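## Task

Take tube A (violet cap, sitting in RK position D4) and set it upright near the centre of the balance pan. Close the balance door and press PRINT. Then seat tube A fully down in bore A3 of dry block DB, and leave the balance door closed. Do not grip or unseat any other tube from its bore or well. Every station must stay upright and level on the bench mat. Anything held in place only by the robot at the end does not count. Finish with the gripper open and the arm moved away.

## Robot and tools

Robot: one 7-joint Kinova Gen3 arm carrying a Robotiq 2F-85 two-finger gripper, with a camera on the wrist. There is only one arm, so every motion command is a single row.

Workspace: rack RK sits closest to the base. Behind it, left to right, stand magnet block MG, spectrophotometer SP, dry block DB, balance BAL and mixer MX. None of them is fastened, so they can be shoved. On any station, row A faces you from its front and column 1 is on the left. The balance door is the upper glass pane of its enclosure; push it away from you to open and pull it back to close. PRINT is the white key on the sloped front panel. The green lamp lights if PRINT is pressed while the door is shut. Tubes put home should be pressed fully to the bottom. Loose objects can occasionally get nudged by an outside push.

Frames: the scene frame has its origin on the table below the arm base, +z up, and +y to the left when facing along +x. The state line gives end_effector_position (metres) and end_effector_quat_wxyz in that frame; the reported position can be slightly off, especially far out. The gripper frame has +z pointing out along the fingers and y as the closing direction. end_effector_position is the spot between the pads when they are shut. Closed fingertips reach about 19 mm past it, fully open ones about 6 mm. Closing moves the tips roughly 13 mm outward, so keep that clearance above surfaces.

Row format (used by both motion tools): 8 numbers, each in [-1, 1], in the order dx, dy, dz, rx, ry, rz, position, speed. The first six are an offset, not a pose, expressed in the gripper's own axes. They count from the gripper pose printed in the most recent result that shows it. Before any such result exists in a scene, and for later calls inside one reply, they count from wherever the hand is when the motion begins. Scale: 1.0 equals 0.6 m or 180 degrees. rx, ry, rz form a single rotation vector. All zeros is not a pause: it pulls the hand back to the reference pose. Each control step clips the commanded pose to within 70 mm and 16 degrees of the measured one.

Fingers: position +1 is fully open (85 mm), 0 is about 41 mm, about -0.8 brings the pads together, and -1 closes until blocked, squeezing roughly 190 to 235 N per pad. For a gentle hold, open, then close to just under the object's width. To release, command a width larger than the object. The speed number sets finger travel rate: about 20 mm/s at -1, 85 at 0, 150 at +1. position_measured_pct is about 50 minus 50 times the finger position, so 0 means wide open; stopping below 90 means something is held, around 90 or above means the pads met on nothing.

execute_actions: argument actions is a list with zero or one entry, plus optional pictures (boolean). An empty list just reports the state. An entry with rows (1 to 15 rows) and steps (1 to 15, default 15, each 1/30 s) applies one row per step, repeating the last row. Every row counts from the same reference pose, not from the previous row. An entry with only steps (up to 300) is a wait measured from the last result.

move: target is one row as above; speed is the path's top speed in m/s, from 0.002 to 0.5 (default 0.25), with rotation capped at twice that in rad/s. It drives a straight path lasting 0.5 to 10 s and stops after 10 s even if short. It does not slow for obstacles, and the hand can lag or overshoot the speed, notably near full stretch. Finger values are sent at the start. Its result adds a move: line with the outcome (done, off_target, moving, held, fault), the distance to target, and limits (paced means clipped, held means a check blocked some steps).

wait: seconds, 0 to 10; sends nothing new. zoom_image: camera is cam_high, cam_low or cam_wrist; region is [x0, y0, x1, y1] pixels from the top-left, at most 504 by 504; all images are 896x504. read_manual: optional section, only "licences". finished_scene: scene, 1 or 2; ends that scene for good and reports success. A reply with no tool call ends everything.

Result lines: HELD marks steps where the clearance check withheld a row; pose unreachable means the check altered or blocked a command; Hand target shows where the controller is heading. After a large motion, check the printed pose and send the remainder.

Avoid: anything leaving the table (ends the scene), drops, slams, hard impacts and strong pushes. Faster moves and targets set deeper past contact push harder. Contact torque at a joint's load limit (49.1 N m for the first four joints, 30.9 for the wrist joints, held weight included) halts the arm for 10 s. Long holding heats motors: warning from 60 °C, weak braking and sinking at 75 °C. Don't grip other tubes, and keep stations level.

Each tool is called after "Emit:" by a JSON object that holds its "op" and its "data".

## Session

Emit:
{"op": "execute_actions", "data": {"actions": []}}

Scene clock: 0.00 s of 12600.00 s.
end_effector_position=(+0.6981, +0.2396, +0.3401) position_measured_pct=0.0 end_effector_quat_wxyz=(-0.296, +0.717, -0.627, -0.074)
Joint positions: [ 0.055  0.885 -0.553  0.913 -0.049  0.997  3.061]
Joint velocities: [ 0.     0.    -0.002  0.    -0.     0.001 -0.   ]
Motor temperatures (°C, as the motors report them): [30 29 27 33 33 36 40]
Hand target: +0.698, +0.240, +0.340; -0.296, +0.717, -0.627, -0.074

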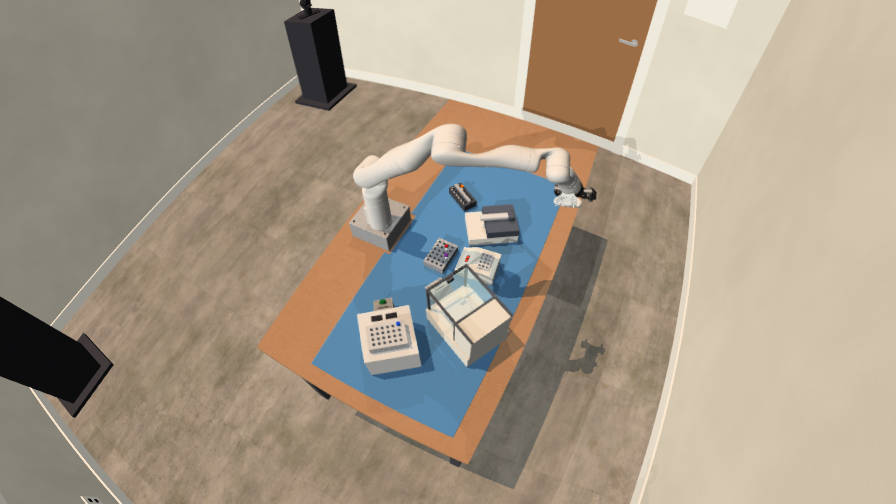

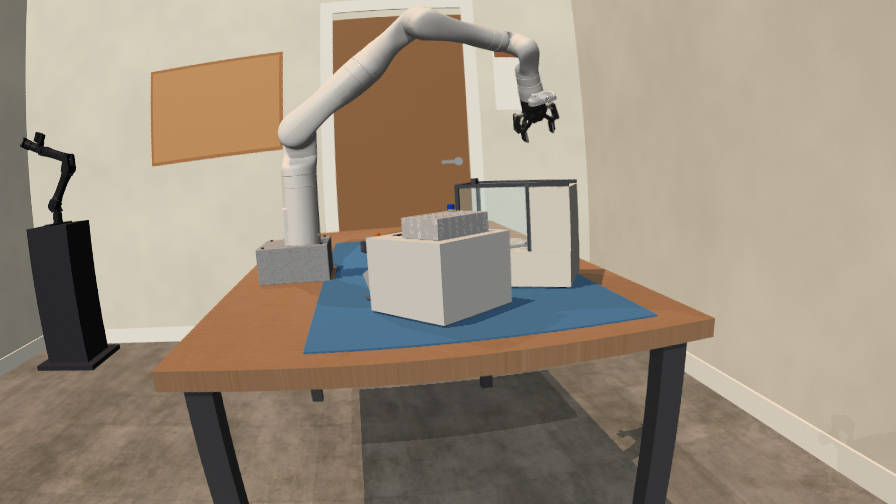

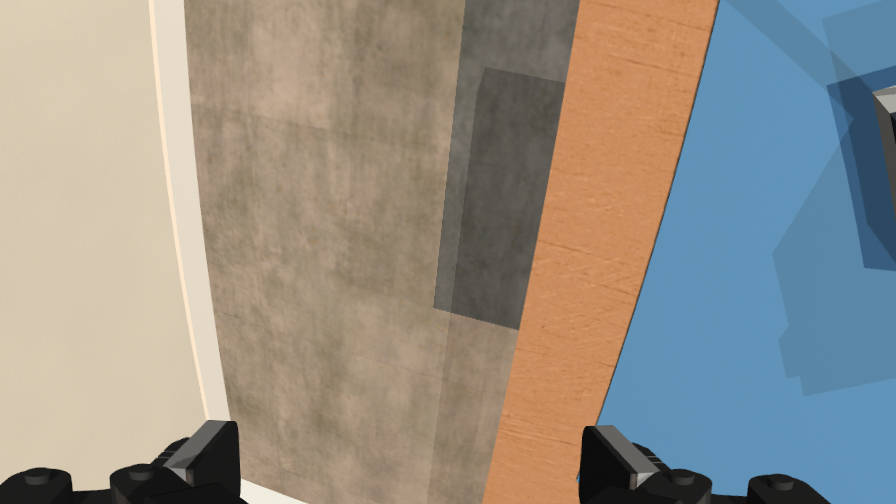

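Emit:
{"op": "zoom_image", "data": {"camera": "cam_high", "region": [330, 160, 580, 390]}}

Region (330, 160, 580, 390) of cam_high's 896x504 image, scaled by 2.016, with more detail than that image has; it fills the top 464 rows of this view, and the rest is white.

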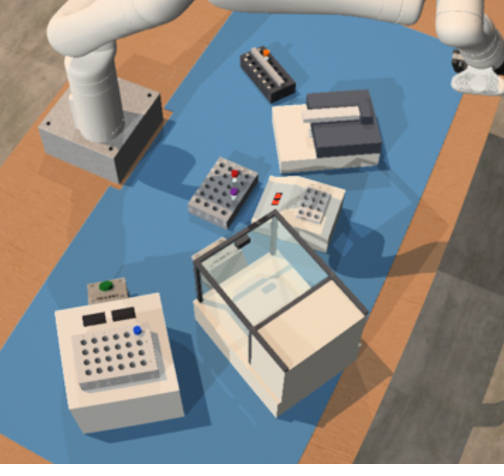

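Emit:
{"op": "move", "data": {"target": [0.12, 0.583, -0.533, -0.208, 0.052, -0.442, 1, 0], "speed": 0.3}}

Scene clock: 26.73 s of 12600.00 s.
end_effector_position=(+0.2984, -0.0015, +0.4483) position_measured_pct=0.0 end_effector_quat_wxyz=(-0.001, +1.000, +0.000, +0.000)
Joint positions: [ 0.706 -0.016 -0.75   1.695 -0.013  1.46   4.663]
Joint velocities: [ 0.005 -0.012  0.005  0.002 -0.005 -0.002  0.008]
Motor temperatures (°C, as the motors report them): [30 31 27 33 33 36 40]
Hand target: +0.298, -0.002, +0.449; -0.000, +1.000, -0.000, +0.001
Off the commanded pose: 0.002 m, 0 deg.
move: done

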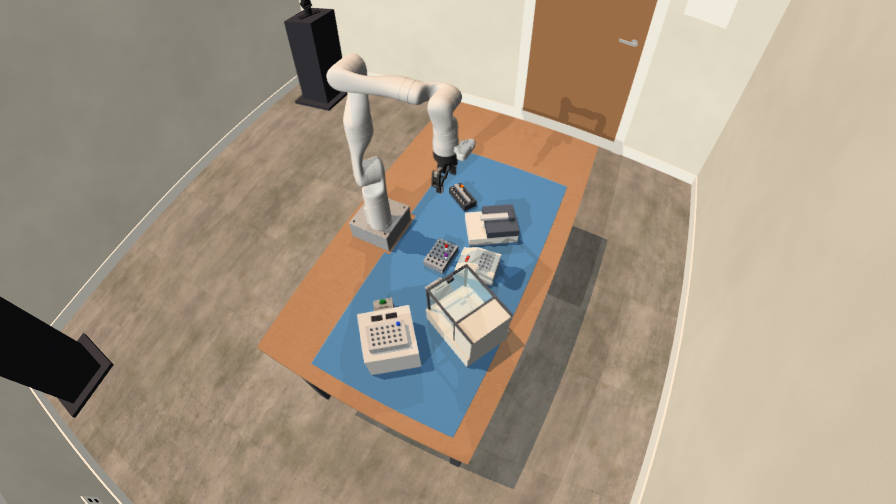

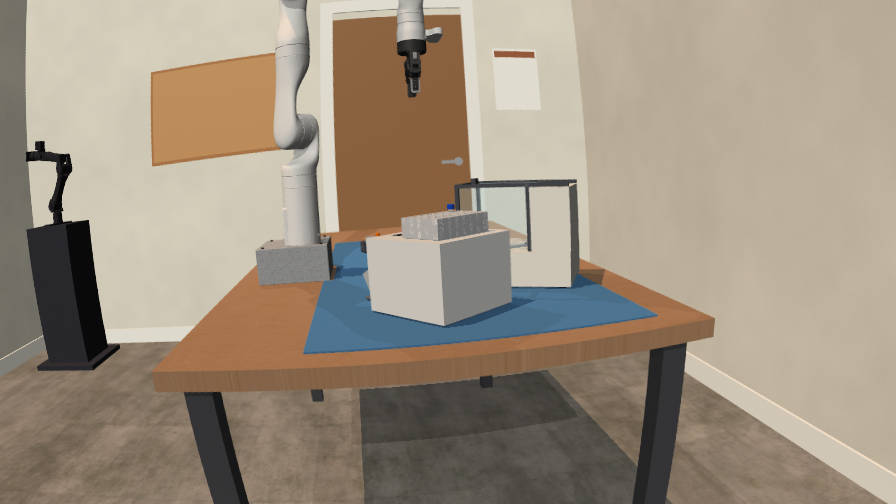

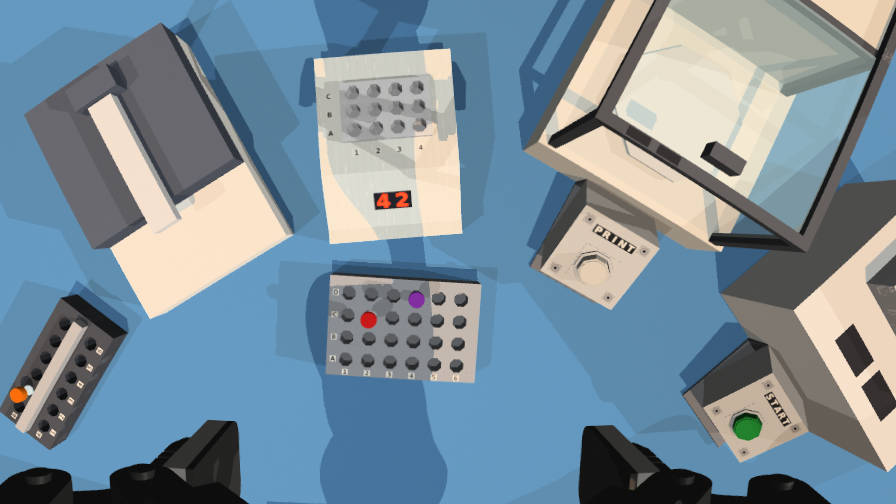

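Emit:
{"op": "move", "data": {"target": [0.03, -0.038, 0.38, 0, 0, 0, 0.2, 0], "speed": 0.3}}

Scene clock: 41.60 s of 12600.00 s.
end_effector_position=(+0.3170, +0.0206, +0.2209) position_measured_pct=40.1 end_effector_quat_wxyz=(+0.000, +1.000, -0.000, +0.001)
Joint positions: [ 0.453  0.368 -0.74   2.155  0.365  0.745  4.177]
Joint velocities: [-0.01   0.007  0.001 -0.002  0.004 -0.    -0.006]
Motor temperatures (°C, as the motors report them): [30 31 27 33 33 36 40]
Hand target: +0.317, +0.021, +0.221; +0.000, +1.000, +0.000, +0.000
Off the commanded pose: 0.001 m, 0 deg.
move: done

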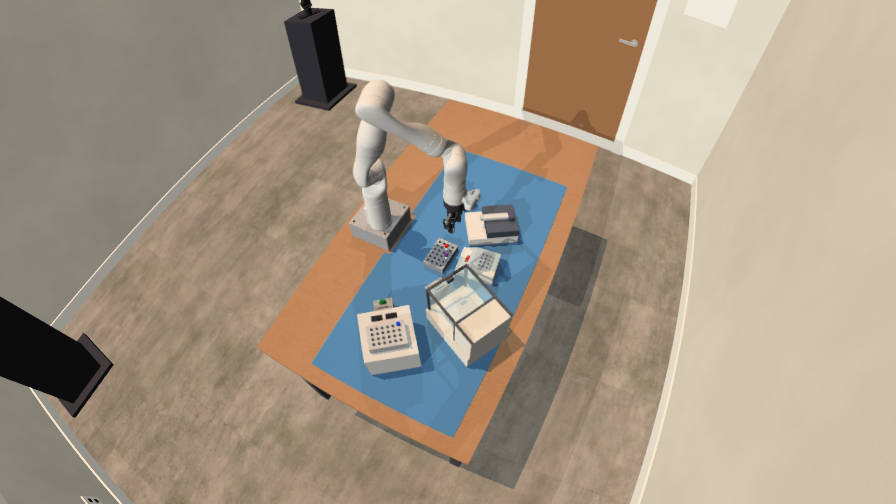

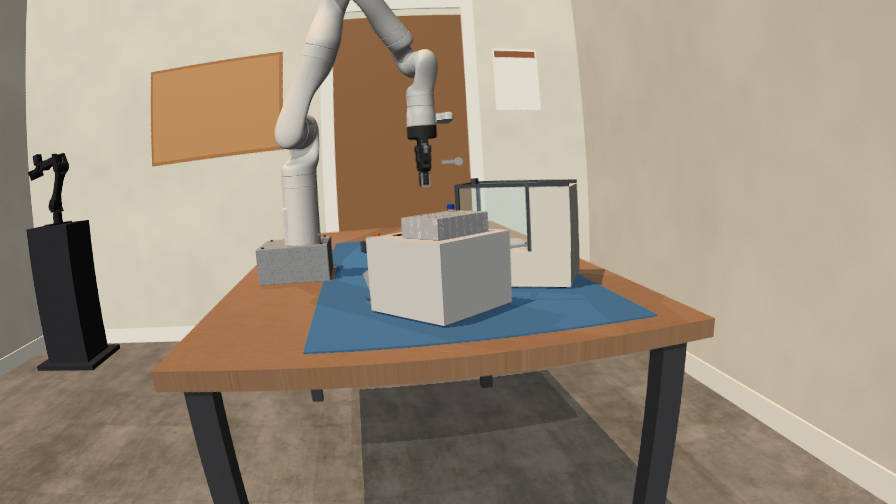

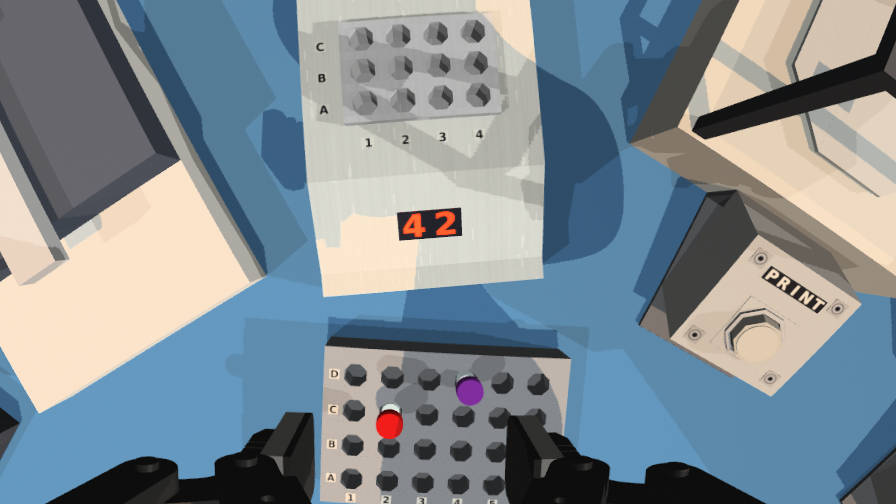

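Emit:
{"op": "move", "data": {"target": [-0.033, 0.048, 0.13, 0, 0, 0, 0.2, 0], "speed": 0.15}}

Emit:
{"op": "zoom_image", "data": {"camera": "cam_low", "region": [300, 150, 600, 320]}}

Scene clock: 61.00 s of 12600.00 s.
end_effector_position=(+0.2977, -0.0085, +0.1432) position_measured_pct=40.1 end_effector_quat_wxyz=(+0.000, +1.000, -0.001, +0.001)
Joint positions: [ 0.376  0.518 -0.554  2.31   0.627  0.46   4.01 ]
Joint velocities: [-0.011  0.004  0.004  0.003  0.008 -0.004 -0.009]
Motor temperatures (°C, as the motors report them): [30 31 27 33 33 36 40]
Hand target: +0.298, -0.008, +0.143; +0.000, +1.000, -0.000, +0.001
Off the commanded pose: 0.001 m, 0 deg.
move: done

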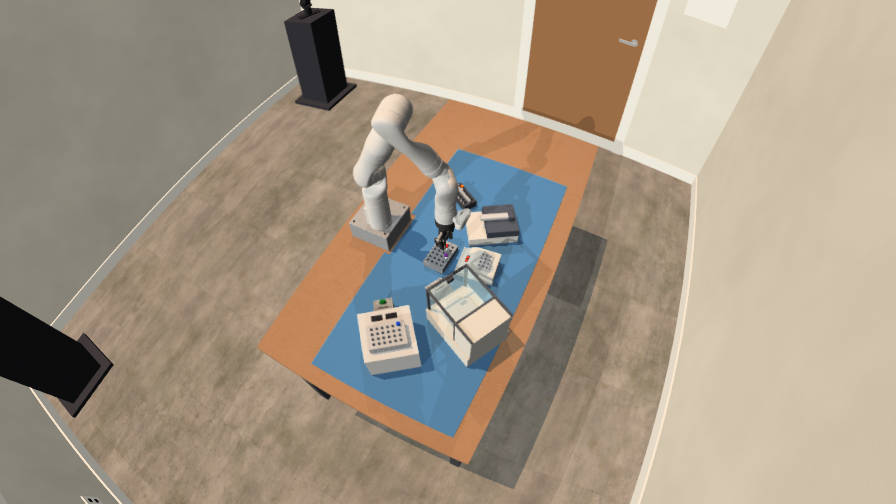

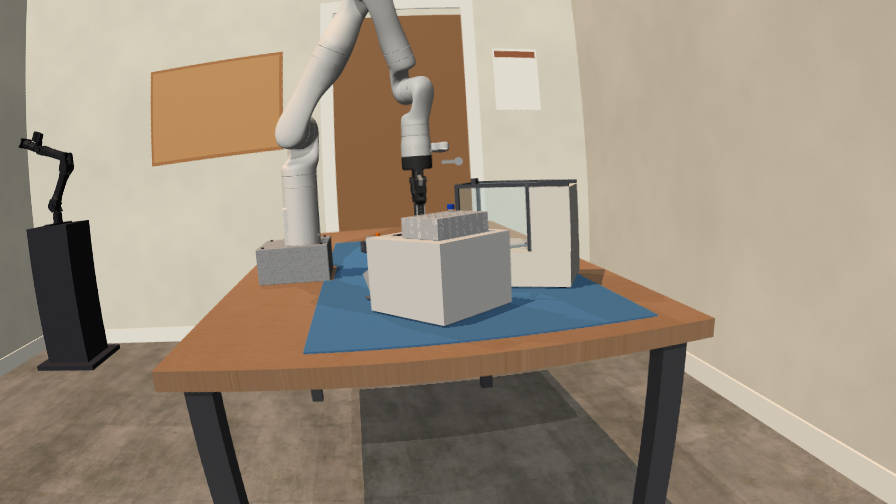

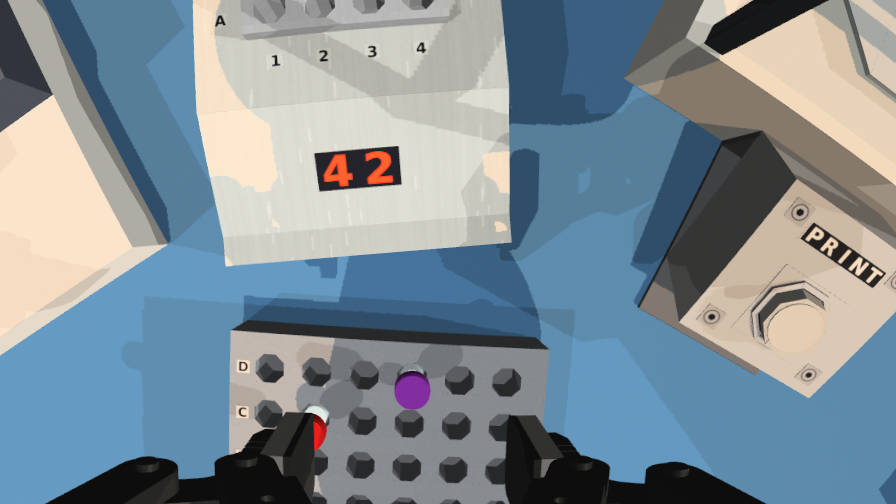

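Region (300, 150, 600, 320) of cam_low's 896x504 image, scaled by 1.680, with more detail than that image has; it fills the top 286 rows of this view, and the rest is white.

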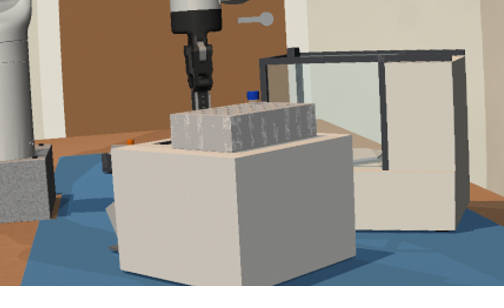

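Emit:
{"op": "move", "data": {"target": [-0.005, 0, 0.075, 0, 0, 0, 0.2, 0], "speed": 0.08}}

Scene clock: 75.50 s of 12600.00 s.
end_effector_position=(+0.2951, -0.0090, +0.0985) position_measured_pct=40.1 end_effector_quat_wxyz=(+0.000, +1.000, -0.002, +0.001)
Joint positions: [ 0.218  0.628 -0.352  2.352  0.824  0.279  3.827]
Joint velocities: [-0.02   0.004  0.01   0.005  0.013 -0.008 -0.014]
Motor temperatures (°C, as the motors report them): [30 31 27 33 33 36 40]
Hand target: +0.295, -0.009, +0.098; +0.000, +1.000, -0.001, +0.001
Off the commanded pose: 0.001 m, 0 deg.
move: done

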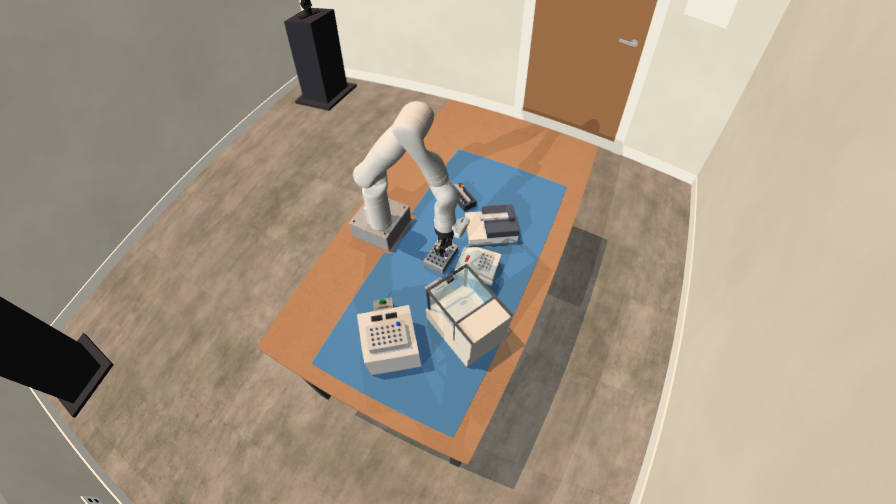

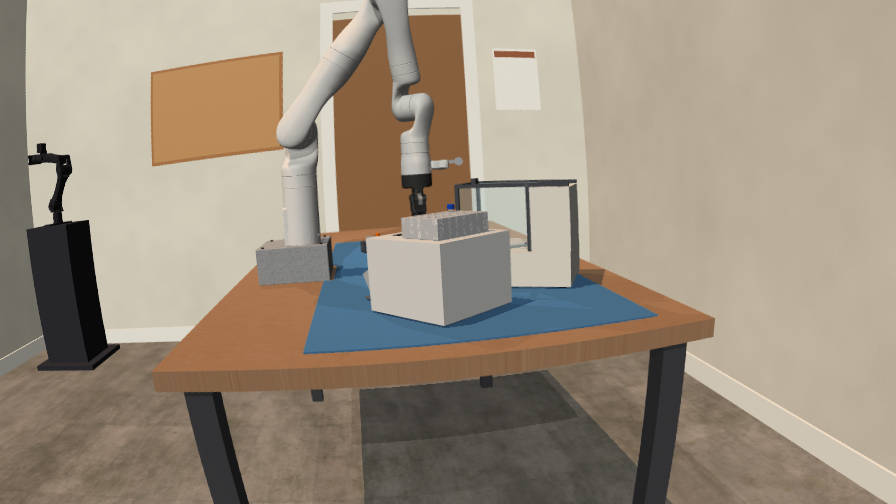

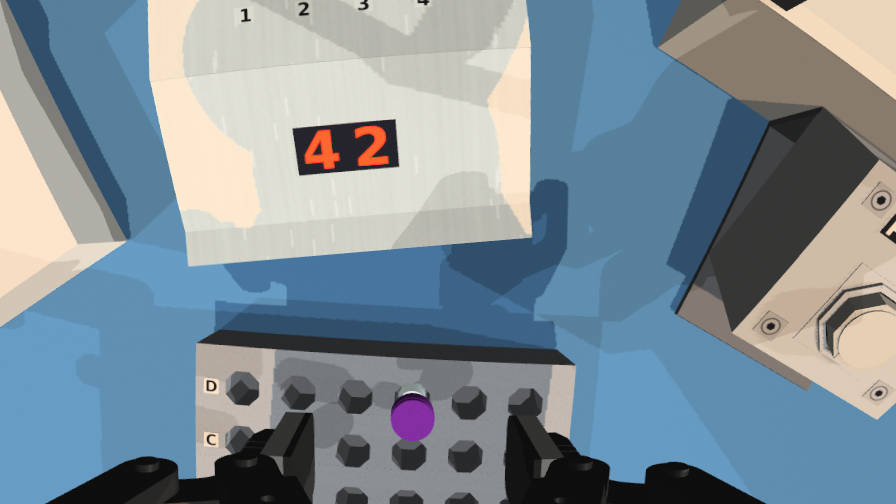

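Emit:
{"op": "move", "data": {"target": [0, 0, 0.072, 0, 0, 0, 0.2, 0], "speed": 0.04}}

Emit:
{"op": "zoom_image", "data": {"camera": "cam_high", "region": [400, 200, 500, 290]}}

Scene clock: 87.87 s of 12600.00 s.
end_effector_position=(+0.2956, -0.0095, +0.0556) position_measured_pct=40.1 end_effector_quat_wxyz=(+0.000, +1.000, -0.003, +0.001)
Joint positions: [-0.004  0.751 -0.054  2.366  0.973  0.045  3.684]
Joint velocities: [-0.033  0.007  0.03   0.008  0.005 -0.027 -0.006]
Motor temperatures (°C, as the motors report them): [30 31 27 33 33 36 40]
Hand target: +0.295, -0.009, +0.055; +0.000, +1.000, -0.002, +0.001
Off the commanded pose: 0.001 m, 0 deg.
move: done

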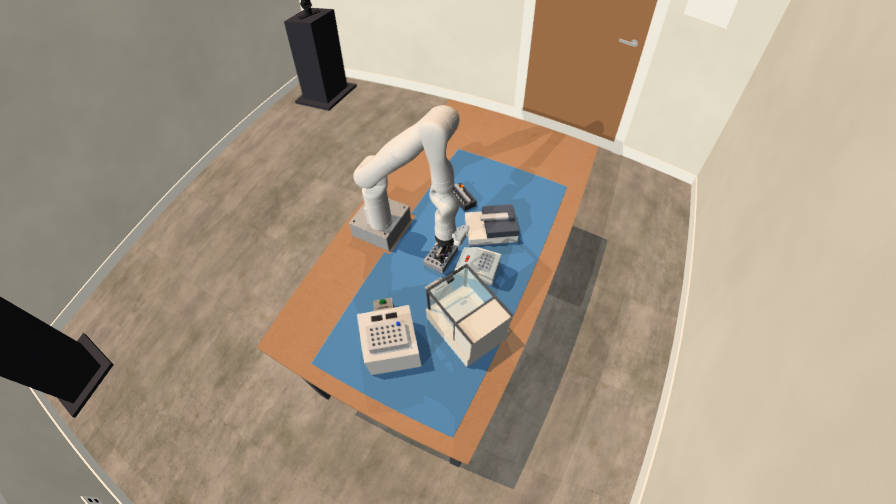

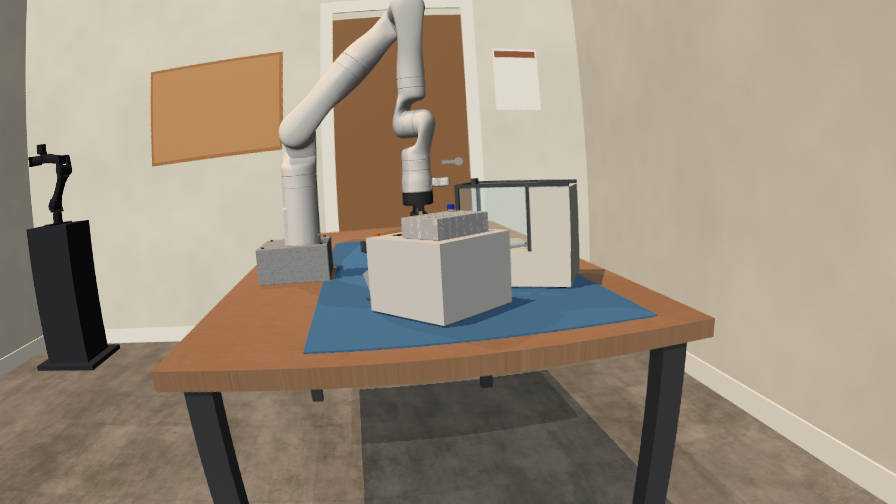

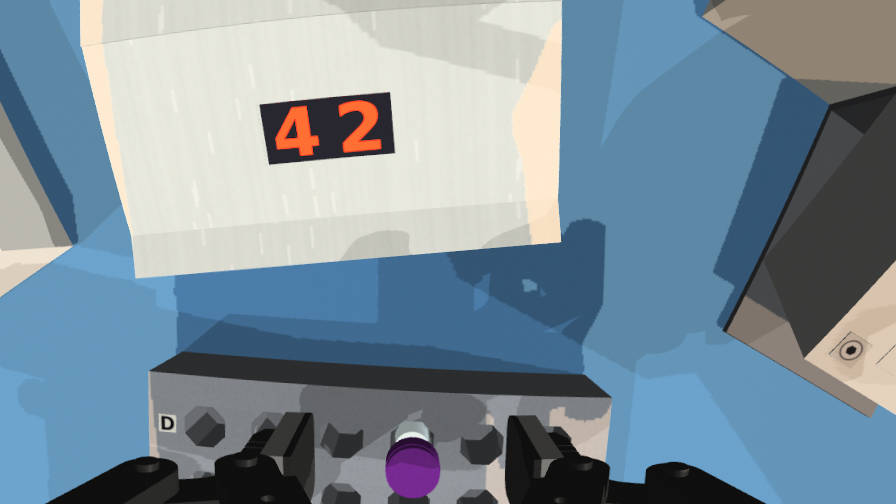

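Region (400, 200, 500, 290) of cam_high's 896x504 image, scaled by 5.040, with more detail than that image has; it fills the top 454 rows of this view, and the rest is white.

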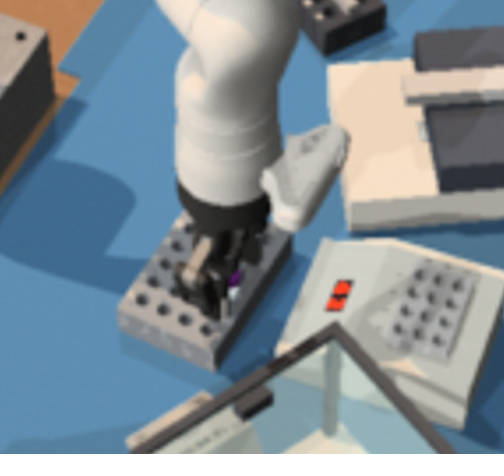

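Emit:
{"op": "move", "data": {"target": [0, 0, 0.016, 0, 0, 0, 0.2, 0], "speed": 0.03}}

Emit:
{"op": "move", "data": {"target": [0, 0, 0, 0, 0, 0, -1, -0.5], "speed": 0.03}}

Scene clock: 108.63 s of 12600.00 s.
end_effector_position=(+0.2956, -0.0093, +0.0491) position_measured_pct=40.1 end_effector_quat_wxyz=(+0.000, +1.000, -0.002, +0.003)
Joint positions: [-0.058  0.775  0.018  2.371  0.976 -0.015  3.679]
Joint velocities: [-0.025  0.001  0.03   0.006 -0.003 -0.022  0.001]
Motor temperatures (°C, as the motors report them): [30 31 27 33 33 36 40]
Hand target: +0.296, -0.009, +0.046; +0.000, +1.000, -0.003, +0.001
Off the commanded pose: 0.003 m, 0 deg.
move: done

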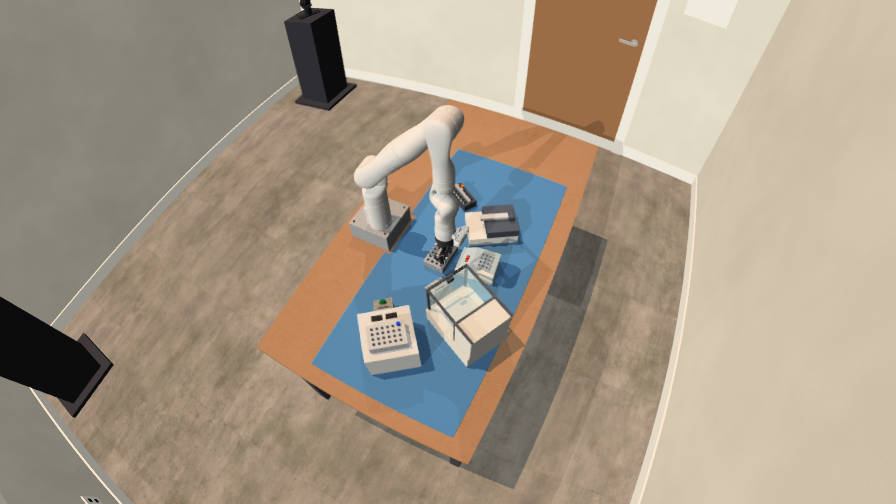

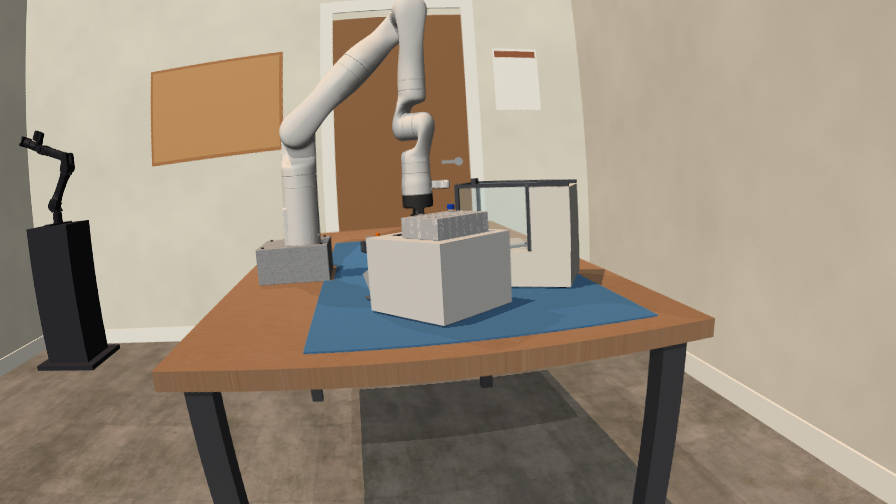

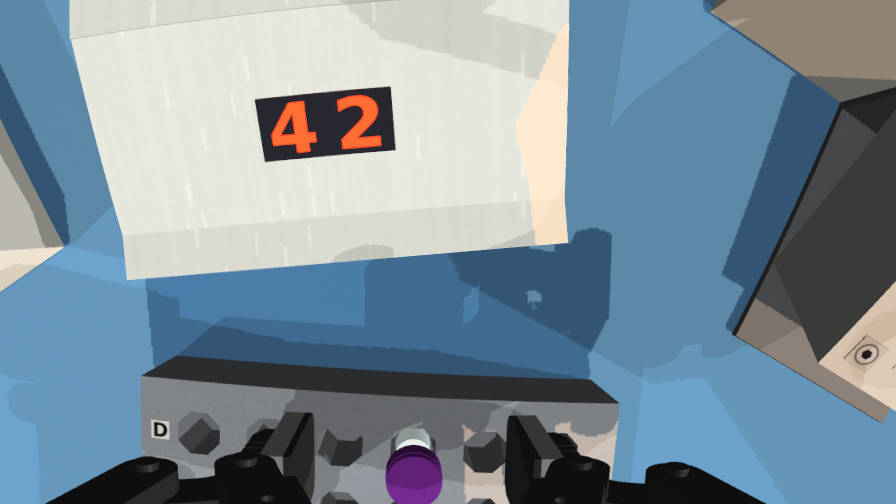

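Scene clock: 109.77 s of 12600.00 s.
end_effector_position=(+0.2987, -0.0097, +0.0526) position_measured_pct=82.9 end_effector_quat_wxyz=(+0.000, +1.000, -0.003, +0.008)
Joint positions: [-0.058  0.763  0.018  2.372  0.976 -0.014  3.679]
Joint velocities: [ 0.     0.     0.001  0.001 -0.001 -0.002  0.   ]
Motor temperatures (°C, as the motors report them): [30 31 27 33 33 36 40]
Hand target: +0.296, -0.009, +0.049; +0.000, +1.000, -0.002, +0.003
Off the commanded pose: 0.005 m, 1 deg.
move: off_target

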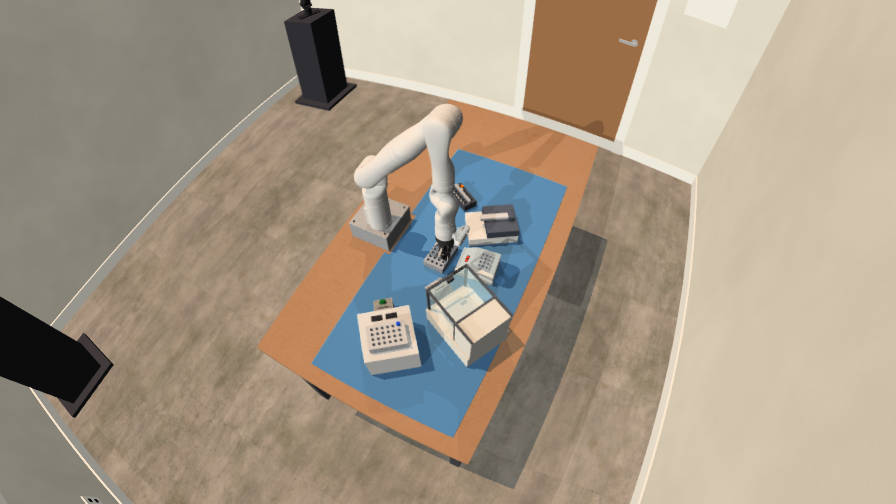

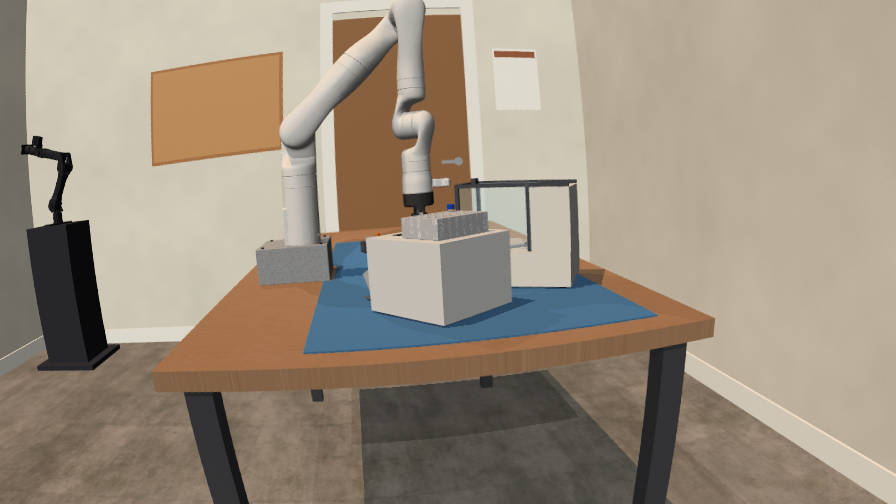

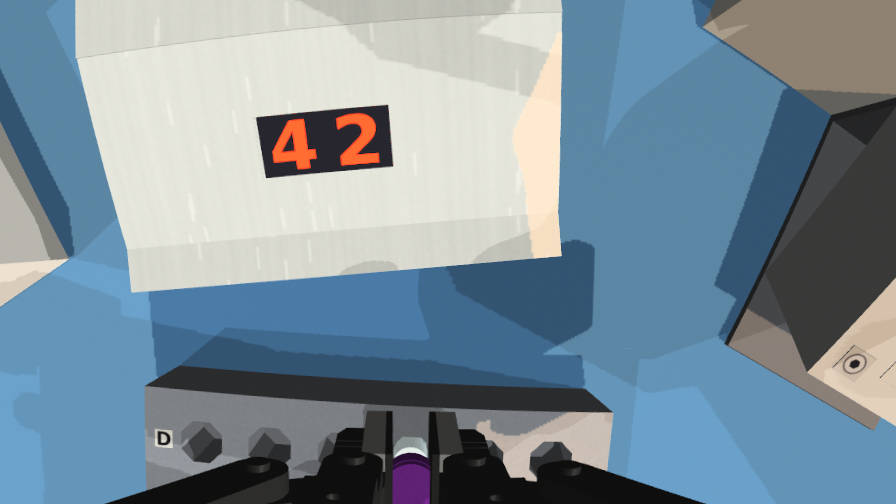

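Emit:
{"op": "move", "data": {"target": [0, 0, -0.2, 0, 0, 0, -1, -0.5], "speed": 0.08}}

Scene clock: 116.23 s of 12600.00 s.
end_effector_position=(+0.2961, -0.0093, +0.1720) position_measured_pct=82.9 end_effector_quat_wxyz=(+0.000, +1.000, -0.002, +0.008)
Joint positions: [ 0.449  0.434 -0.631  2.298  0.516  0.531  4.113]
Joint velocities: [ 0.009 -0.004 -0.002 -0.001 -0.004  0.003  0.006]
Motor temperatures (°C, as the motors report them): [30 31 27 33 33 36 40]
Hand target: +0.296, -0.010, +0.172; +0.000, +1.000, -0.002, +0.008
Off the commanded pose: 0.001 m, 0 deg.
move: done

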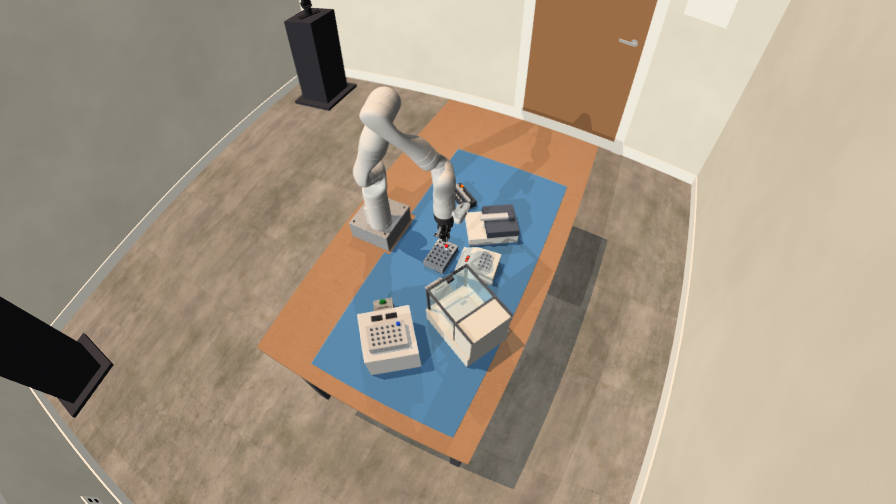

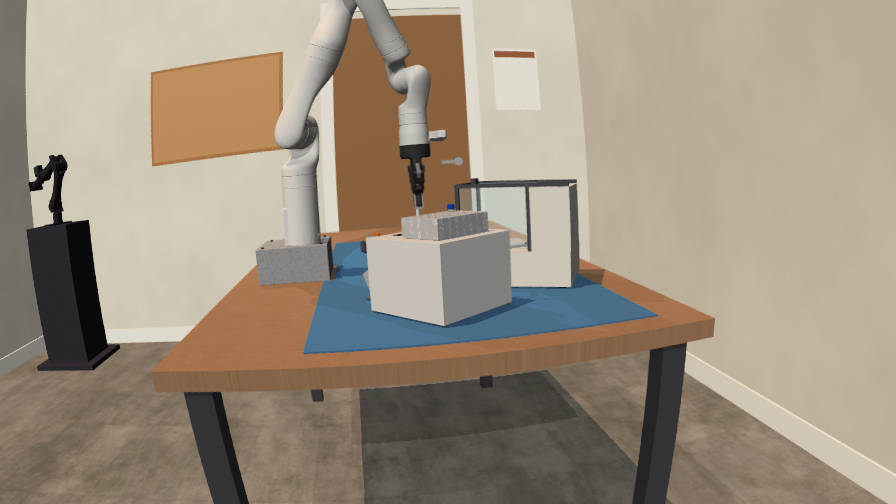

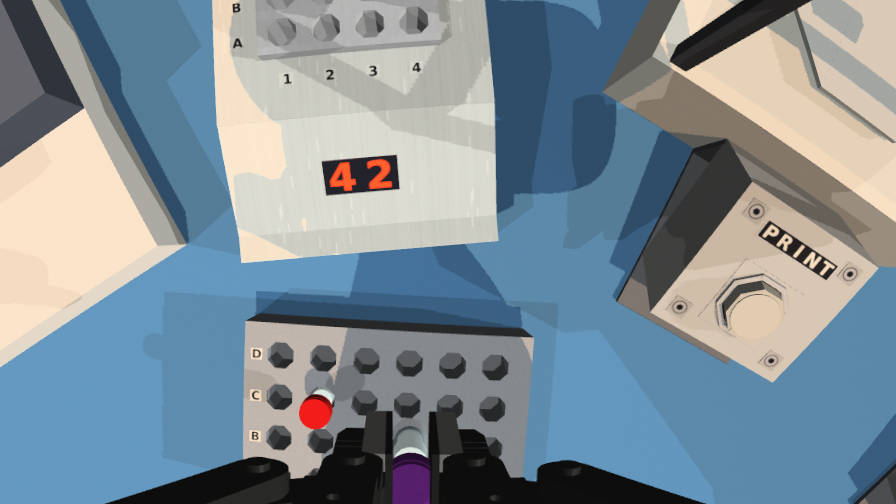

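Emit:
{"op": "move", "data": {"target": [0.2, 0.35, -0.5, 0, 0, 0, -1, -0.5], "speed": 0.2}}

Scene clock: 128.67 s of 12600.00 s.
end_effector_position=(+0.4107, -0.2186, +0.4741) position_measured_pct=82.9 end_effector_quat_wxyz=(-0.001, +1.000, -0.002, +0.008)
Joint positions: [ 0.845  0.418 -0.673  1.139  0.252  1.653  4.941]
Joint velocities: [-0.007  0.01   0.001 -0.009  0.002  0.004 -0.   ]
Motor temperatures (°C, as the motors report them): [30 31 27 33 33 36 40]
Hand target: +0.411, -0.218, +0.474; -0.001, +1.000, -0.001, +0.008
Off the commanded pose: 0.001 m, 0 deg.
move: done

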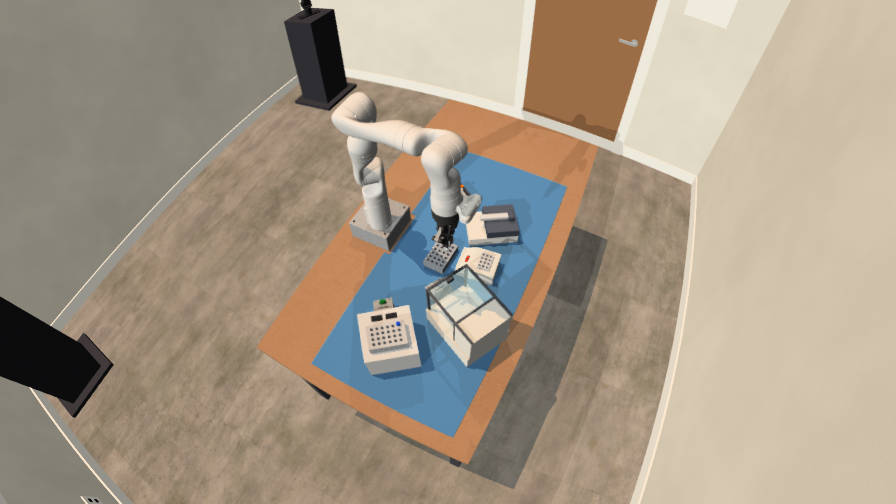

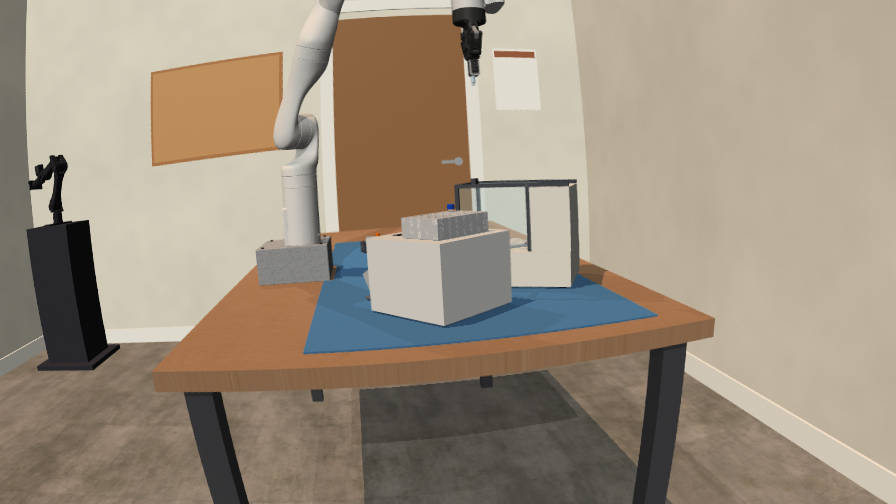

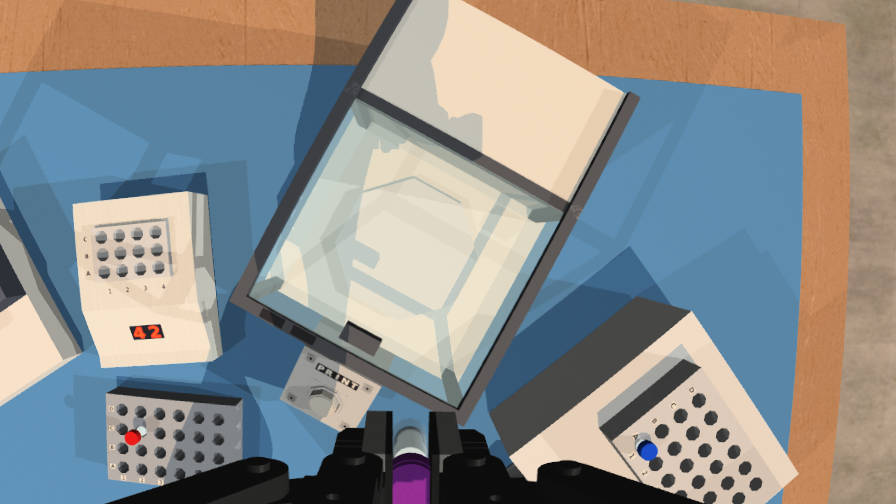

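Emit:
{"op": "move", "data": {"target": [-0.191, -0.349, 0.58, 0, 0, 0, -1, -0.5], "speed": 0.25}}

Scene clock: 166.33 s of 12600.00 s.
end_effector_position=(+0.3025, -0.0112, +0.1244) position_measured_pct=82.9 end_effector_quat_wxyz=(+0.000, +1.000, -0.004, +0.008)
Joint positions: [ 0.306  0.56  -0.455  2.325  0.702  0.372  3.947]
Joint velocities: [-0.04  -0.001  0.018  0.008  0.023 -0.012 -0.032]
Motor temperatures (°C, as the motors report them): [30 32 27 33 33 36 40]
Hand target: +0.302, -0.010, +0.124; +0.001, +1.000, -0.002, +0.008
Off the commanded pose: 0.003 m, 0 deg.
move: done

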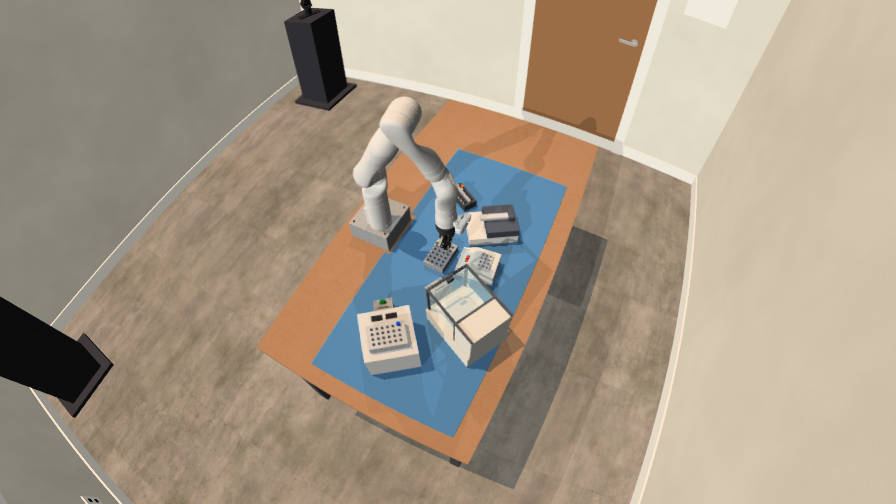

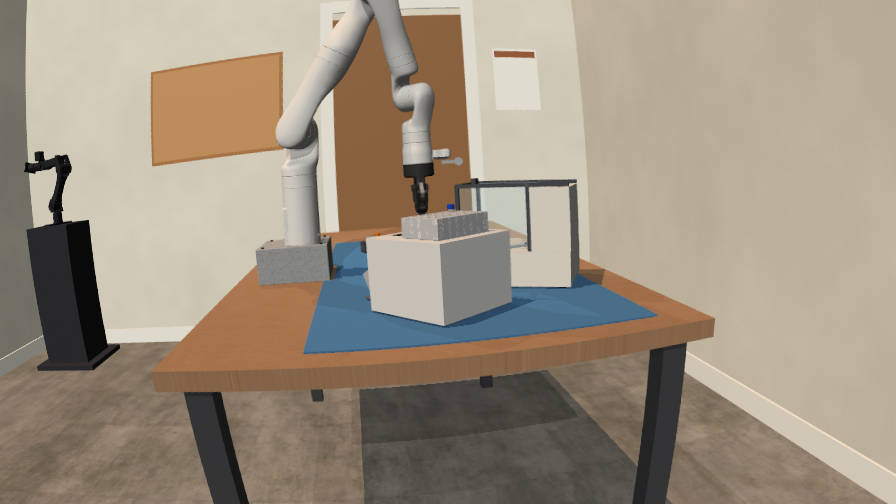

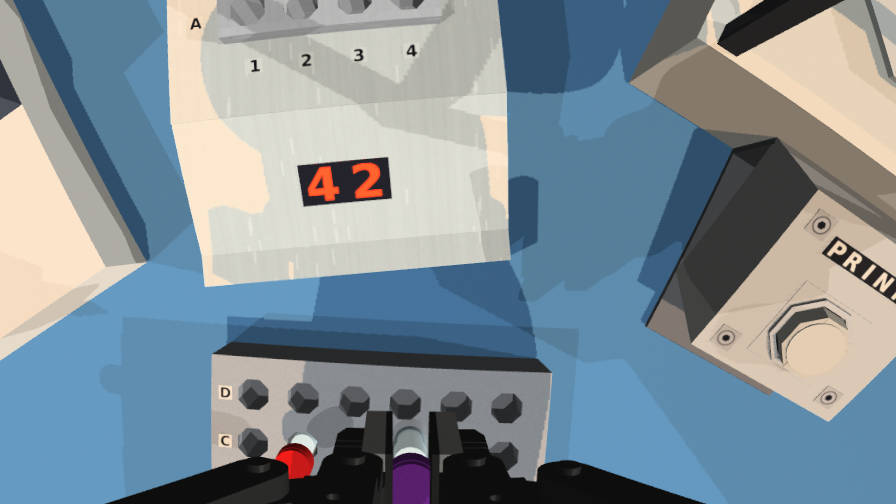

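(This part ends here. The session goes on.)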